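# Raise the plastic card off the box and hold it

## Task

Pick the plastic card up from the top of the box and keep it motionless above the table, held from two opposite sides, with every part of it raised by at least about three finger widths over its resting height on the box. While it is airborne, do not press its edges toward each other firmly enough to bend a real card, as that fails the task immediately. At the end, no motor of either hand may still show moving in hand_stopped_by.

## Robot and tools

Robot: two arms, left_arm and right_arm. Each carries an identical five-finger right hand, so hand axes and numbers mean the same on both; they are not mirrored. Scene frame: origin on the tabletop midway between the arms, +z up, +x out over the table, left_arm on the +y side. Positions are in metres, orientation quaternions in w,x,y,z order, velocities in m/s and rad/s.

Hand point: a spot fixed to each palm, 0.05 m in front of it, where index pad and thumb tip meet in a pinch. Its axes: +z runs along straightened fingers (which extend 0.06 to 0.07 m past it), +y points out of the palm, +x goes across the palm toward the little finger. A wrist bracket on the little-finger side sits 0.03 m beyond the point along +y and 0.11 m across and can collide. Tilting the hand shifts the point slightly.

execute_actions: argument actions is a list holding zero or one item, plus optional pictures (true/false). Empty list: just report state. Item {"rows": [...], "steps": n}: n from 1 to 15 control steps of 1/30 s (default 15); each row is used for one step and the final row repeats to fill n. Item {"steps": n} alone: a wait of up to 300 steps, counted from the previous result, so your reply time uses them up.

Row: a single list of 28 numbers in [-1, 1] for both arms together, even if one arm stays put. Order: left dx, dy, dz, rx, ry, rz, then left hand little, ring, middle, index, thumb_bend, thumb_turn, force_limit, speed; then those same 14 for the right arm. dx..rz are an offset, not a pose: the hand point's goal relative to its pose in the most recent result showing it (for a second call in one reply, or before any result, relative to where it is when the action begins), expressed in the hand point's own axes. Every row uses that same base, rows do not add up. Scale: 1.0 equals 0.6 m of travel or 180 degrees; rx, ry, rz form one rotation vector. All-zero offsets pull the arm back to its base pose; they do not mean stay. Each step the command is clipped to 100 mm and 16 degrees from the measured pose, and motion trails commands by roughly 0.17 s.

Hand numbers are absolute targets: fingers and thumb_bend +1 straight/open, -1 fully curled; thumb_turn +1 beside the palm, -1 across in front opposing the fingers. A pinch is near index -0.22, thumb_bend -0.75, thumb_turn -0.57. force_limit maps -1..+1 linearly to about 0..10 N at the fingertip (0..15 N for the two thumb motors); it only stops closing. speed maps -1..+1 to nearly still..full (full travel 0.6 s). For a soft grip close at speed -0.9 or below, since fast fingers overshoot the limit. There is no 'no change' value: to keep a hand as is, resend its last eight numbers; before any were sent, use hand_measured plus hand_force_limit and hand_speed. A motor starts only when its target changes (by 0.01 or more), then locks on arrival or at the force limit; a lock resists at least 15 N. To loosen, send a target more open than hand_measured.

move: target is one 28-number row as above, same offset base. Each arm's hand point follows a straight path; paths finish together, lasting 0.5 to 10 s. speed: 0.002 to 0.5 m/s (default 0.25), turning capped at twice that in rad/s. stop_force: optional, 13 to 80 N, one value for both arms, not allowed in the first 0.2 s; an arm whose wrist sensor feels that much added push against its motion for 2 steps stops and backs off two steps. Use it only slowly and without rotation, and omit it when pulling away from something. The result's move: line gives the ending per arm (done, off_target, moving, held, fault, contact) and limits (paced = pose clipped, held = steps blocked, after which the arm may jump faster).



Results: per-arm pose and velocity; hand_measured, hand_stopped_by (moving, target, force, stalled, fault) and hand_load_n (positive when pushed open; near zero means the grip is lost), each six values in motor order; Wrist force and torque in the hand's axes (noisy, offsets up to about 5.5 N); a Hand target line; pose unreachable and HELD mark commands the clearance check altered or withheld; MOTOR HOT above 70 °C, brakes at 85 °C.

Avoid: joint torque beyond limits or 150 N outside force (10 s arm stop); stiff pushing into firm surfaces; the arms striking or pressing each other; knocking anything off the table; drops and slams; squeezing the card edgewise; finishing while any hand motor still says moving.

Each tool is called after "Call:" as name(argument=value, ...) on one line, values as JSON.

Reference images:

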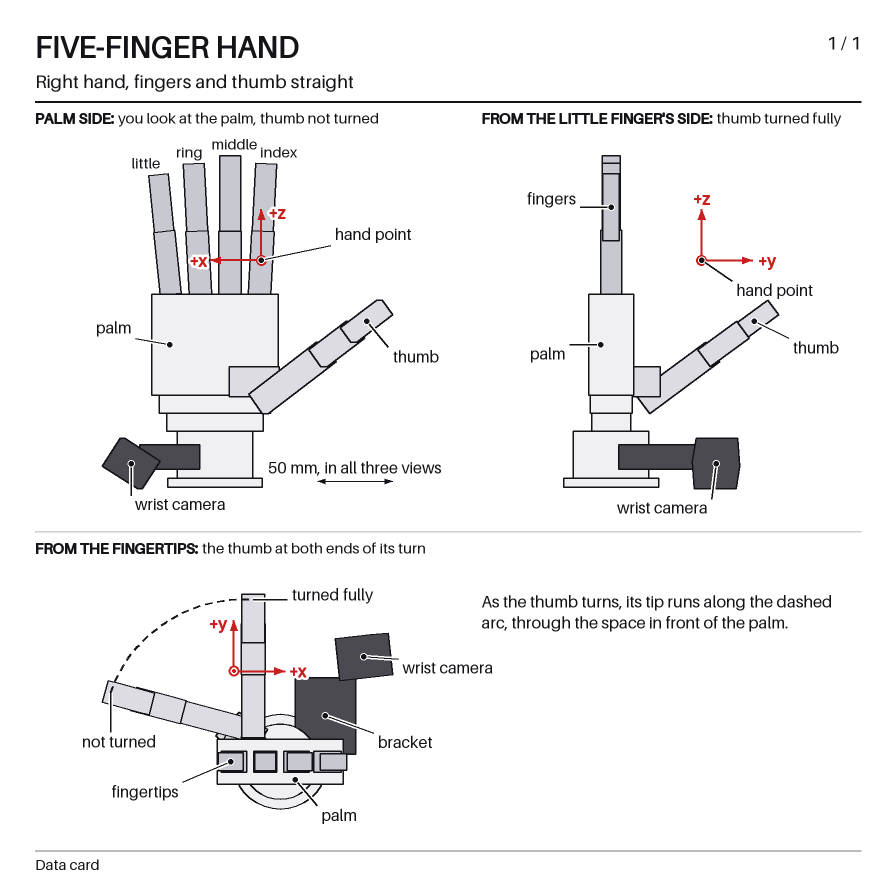

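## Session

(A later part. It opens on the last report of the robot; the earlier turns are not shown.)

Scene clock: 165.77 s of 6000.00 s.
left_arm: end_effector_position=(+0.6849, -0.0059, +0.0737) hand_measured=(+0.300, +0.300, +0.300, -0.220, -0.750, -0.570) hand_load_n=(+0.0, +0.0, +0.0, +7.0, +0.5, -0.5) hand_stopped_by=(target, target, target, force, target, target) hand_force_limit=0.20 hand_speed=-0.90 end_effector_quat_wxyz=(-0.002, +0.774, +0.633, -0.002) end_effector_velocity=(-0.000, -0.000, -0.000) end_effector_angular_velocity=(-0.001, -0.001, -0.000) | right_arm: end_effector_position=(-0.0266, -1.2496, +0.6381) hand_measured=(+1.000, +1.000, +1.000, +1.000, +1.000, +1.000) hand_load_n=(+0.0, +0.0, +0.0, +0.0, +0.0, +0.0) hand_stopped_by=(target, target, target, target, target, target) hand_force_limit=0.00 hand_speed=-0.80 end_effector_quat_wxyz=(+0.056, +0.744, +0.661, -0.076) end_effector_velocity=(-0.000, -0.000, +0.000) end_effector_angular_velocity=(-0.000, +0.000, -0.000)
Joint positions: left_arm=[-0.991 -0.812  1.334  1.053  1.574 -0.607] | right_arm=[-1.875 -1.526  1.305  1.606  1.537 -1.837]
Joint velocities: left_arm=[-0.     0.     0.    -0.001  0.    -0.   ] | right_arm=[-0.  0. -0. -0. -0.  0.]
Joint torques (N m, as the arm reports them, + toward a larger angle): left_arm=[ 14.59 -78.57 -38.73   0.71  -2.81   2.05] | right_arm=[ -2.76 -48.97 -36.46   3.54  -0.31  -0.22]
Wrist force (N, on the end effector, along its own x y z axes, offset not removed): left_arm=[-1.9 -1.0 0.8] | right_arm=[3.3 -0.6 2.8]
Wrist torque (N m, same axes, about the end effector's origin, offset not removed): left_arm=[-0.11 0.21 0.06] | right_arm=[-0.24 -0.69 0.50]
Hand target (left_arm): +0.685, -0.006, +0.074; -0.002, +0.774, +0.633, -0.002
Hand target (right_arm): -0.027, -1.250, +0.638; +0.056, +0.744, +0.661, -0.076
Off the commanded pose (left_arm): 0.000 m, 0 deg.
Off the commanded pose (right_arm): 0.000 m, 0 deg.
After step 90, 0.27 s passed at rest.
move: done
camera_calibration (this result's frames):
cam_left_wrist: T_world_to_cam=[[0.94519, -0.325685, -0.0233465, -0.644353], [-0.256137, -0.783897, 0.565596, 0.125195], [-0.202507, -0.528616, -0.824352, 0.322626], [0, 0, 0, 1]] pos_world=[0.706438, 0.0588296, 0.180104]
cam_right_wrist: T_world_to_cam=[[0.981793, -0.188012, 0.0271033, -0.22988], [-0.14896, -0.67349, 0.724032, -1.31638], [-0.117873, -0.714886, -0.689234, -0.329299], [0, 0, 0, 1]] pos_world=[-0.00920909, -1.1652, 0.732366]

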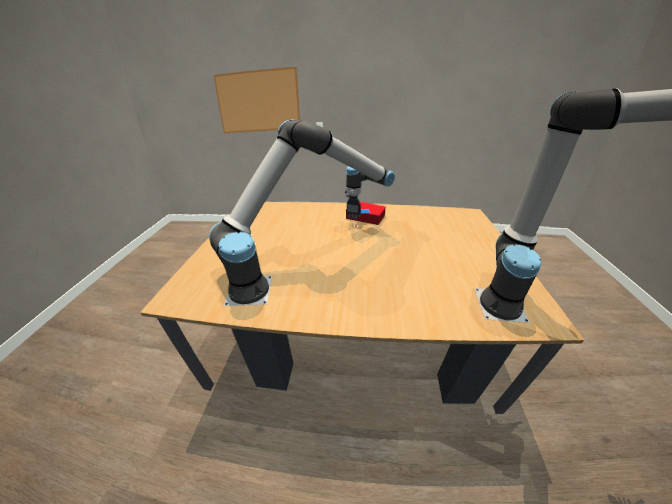

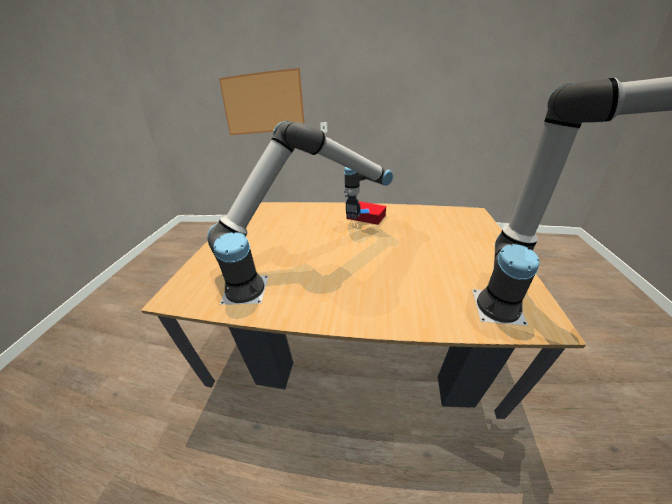

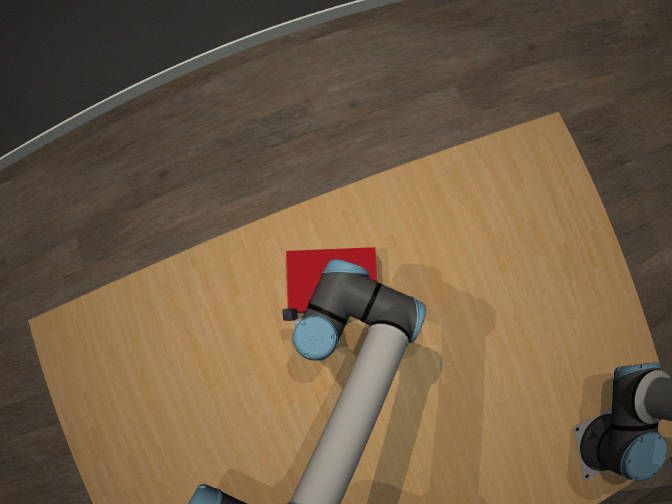

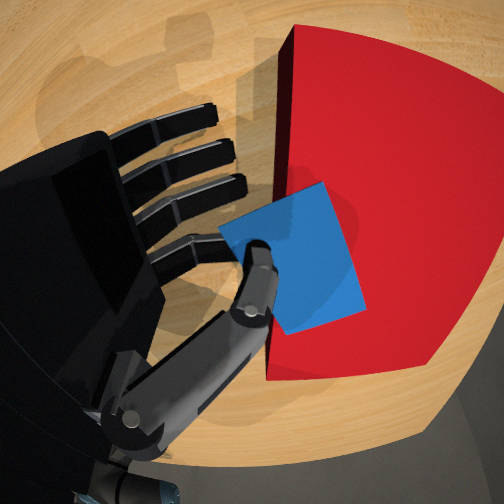

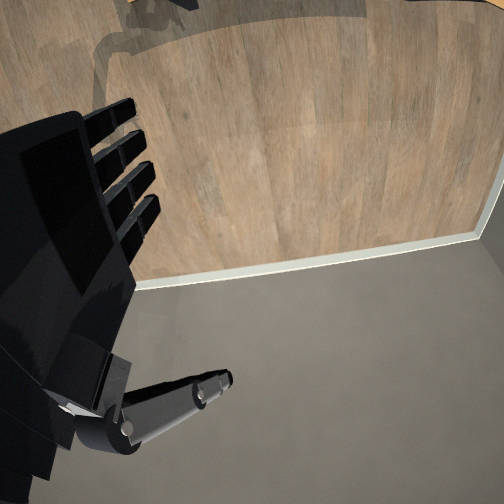

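Call:
move(target=[0,-0.02,-0.2,0,0,0,0.3,0.3,0.3,-0.5,-0.75,-0.57,0.2,-0.9,0,0,0,0,0,0,1,1,1,1,1,1,0,-0.8], speed=0.07)

Scene clock: 170.77 s of 6000.00 s.
left_arm: end_effector_position=(+0.6740, -0.0037, +0.1937) hand_measured=(+0.300, +0.300, +0.300, -0.220, -0.750, -0.570) hand_load_n=(+0.0, +0.0, +0.0, +7.0, +0.5, -0.5) hand_stopped_by=(target, target, target, force, target, target) hand_force_limit=0.20 hand_speed=-0.90 end_effector_quat_wxyz=(-0.002, +0.774, +0.633, -0.002) end_effector_velocity=(-0.001, +0.000, +0.002) end_effector_angular_velocity=(+0.001, +0.001, -0.000) | right_arm: end_effector_position=(-0.0266, -1.2496, +0.6381) hand_measured=(+1.000, +1.000, +1.000, +1.000, +1.000, +1.000) hand_load_n=(+0.0, +0.0, +0.0, +0.0, +0.0, +0.0) hand_stopped_by=(target, target, target, target, target, target) hand_force_limit=0.00 hand_speed=-0.80 end_effector_quat_wxyz=(+0.056, +0.744, +0.661, -0.076) end_effector_velocity=(-0.000, +0.000, +0.000) end_effector_angular_velocity=(-0.001, +0.000, +0.000)
Joint positions: left_arm=[-0.999 -0.916  1.284  1.206  1.574 -0.615] | right_arm=[-1.875 -1.526  1.305  1.606  1.537 -1.837]
Joint velocities: left_arm=[-0.    -0.001 -0.001  0.004  0.    -0.   ] | right_arm=[ 0. -0. -0. -0.  0. -0.]
Joint torques (N m, as the arm reports them, + toward a larger angle): left_arm=[  -9.8  -109.61  -43.41    7.32    1.78   -1.89] | right_arm=[ -2.65 -48.1  -36.44   3.42  -0.22  -0.15]
Wrist force (N, on the end effector, along its own x y z axes, offset not removed): left_arm=[-0.6 -1.9 -2.3] | right_arm=[5.3 0.2 3.5]
Wrist torque (N m, same axes, about the end effector's origin, offset not removed): left_arm=[-0.03 0.07 0.08] | right_arm=[-0.13 -0.90 0.70]
Hand target (left_arm): +0.674, -0.004, +0.194; -0.002, +0.774, +0.633, -0.002
Hand target (right_arm): -0.027, -1.250, +0.638; +0.056, +0.744, +0.661, -0.076
Off the commanded pose (left_arm): 0.000 m, 0 deg.
Off the commanded pose (right_arm): 0.000 m, 0 deg.
move: done
camera_calibration (this result's frames):
cam_left_wrist: T_world_to_cam=[[0.94519, -0.325685, -0.0233413, -0.630547], [-0.256139, -0.783891, 0.565604, 0.0563046], [-0.202506, -0.528624, -0.824347, 0.420437], [0, 0, 0, 1]] pos_world=[0.695549, 0.0610302, 0.300022]
cam_right_wrist: T_world_to_cam=[[0.981793, -0.188012, 0.0271033, -0.22988], [-0.14896, -0.67349, 0.724032, -1.31638], [-0.117873, -0.714886, -0.689234, -0.329299], [0, 0, 0, 1]] pos_world=[-0.00920909, -1.1652, 0.732366]

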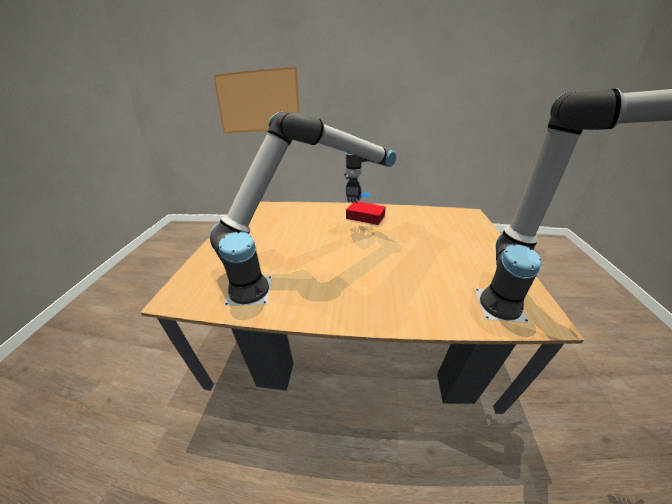

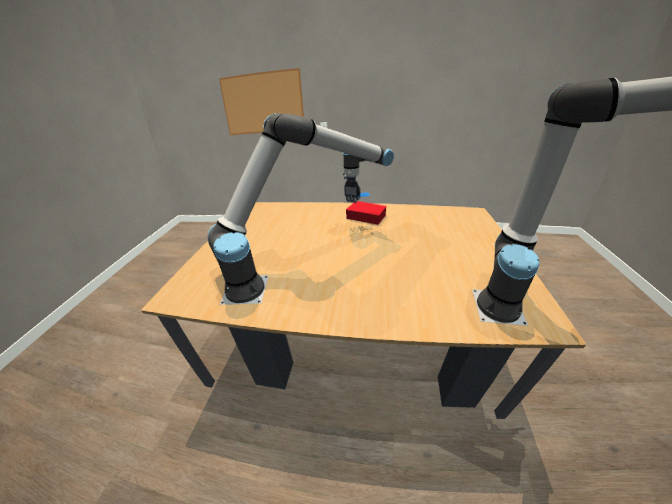

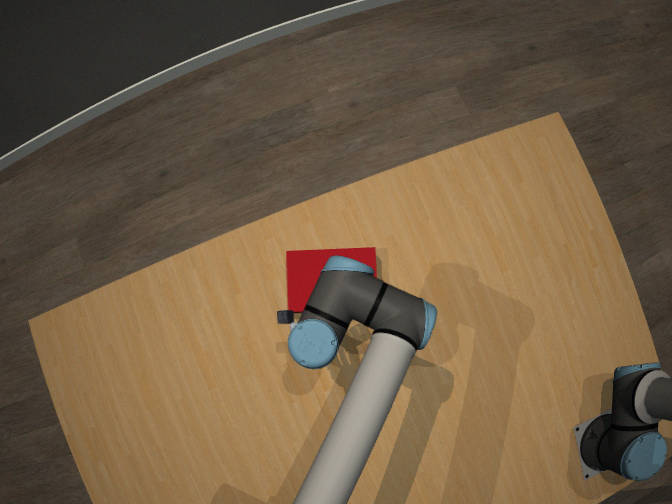

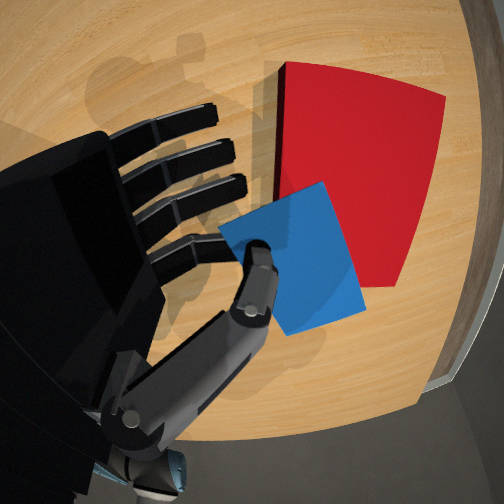

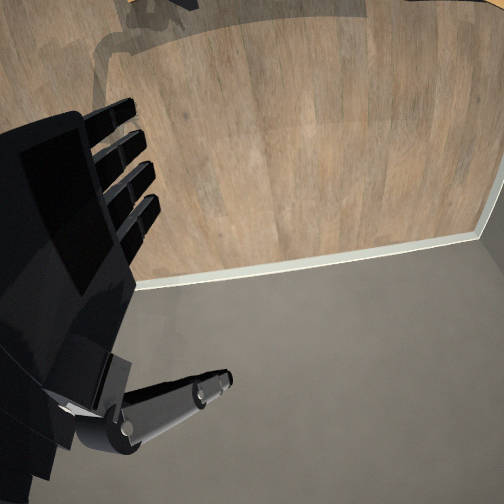

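Call:
finished_scene(scene=1)

The scene is finished: the task was done.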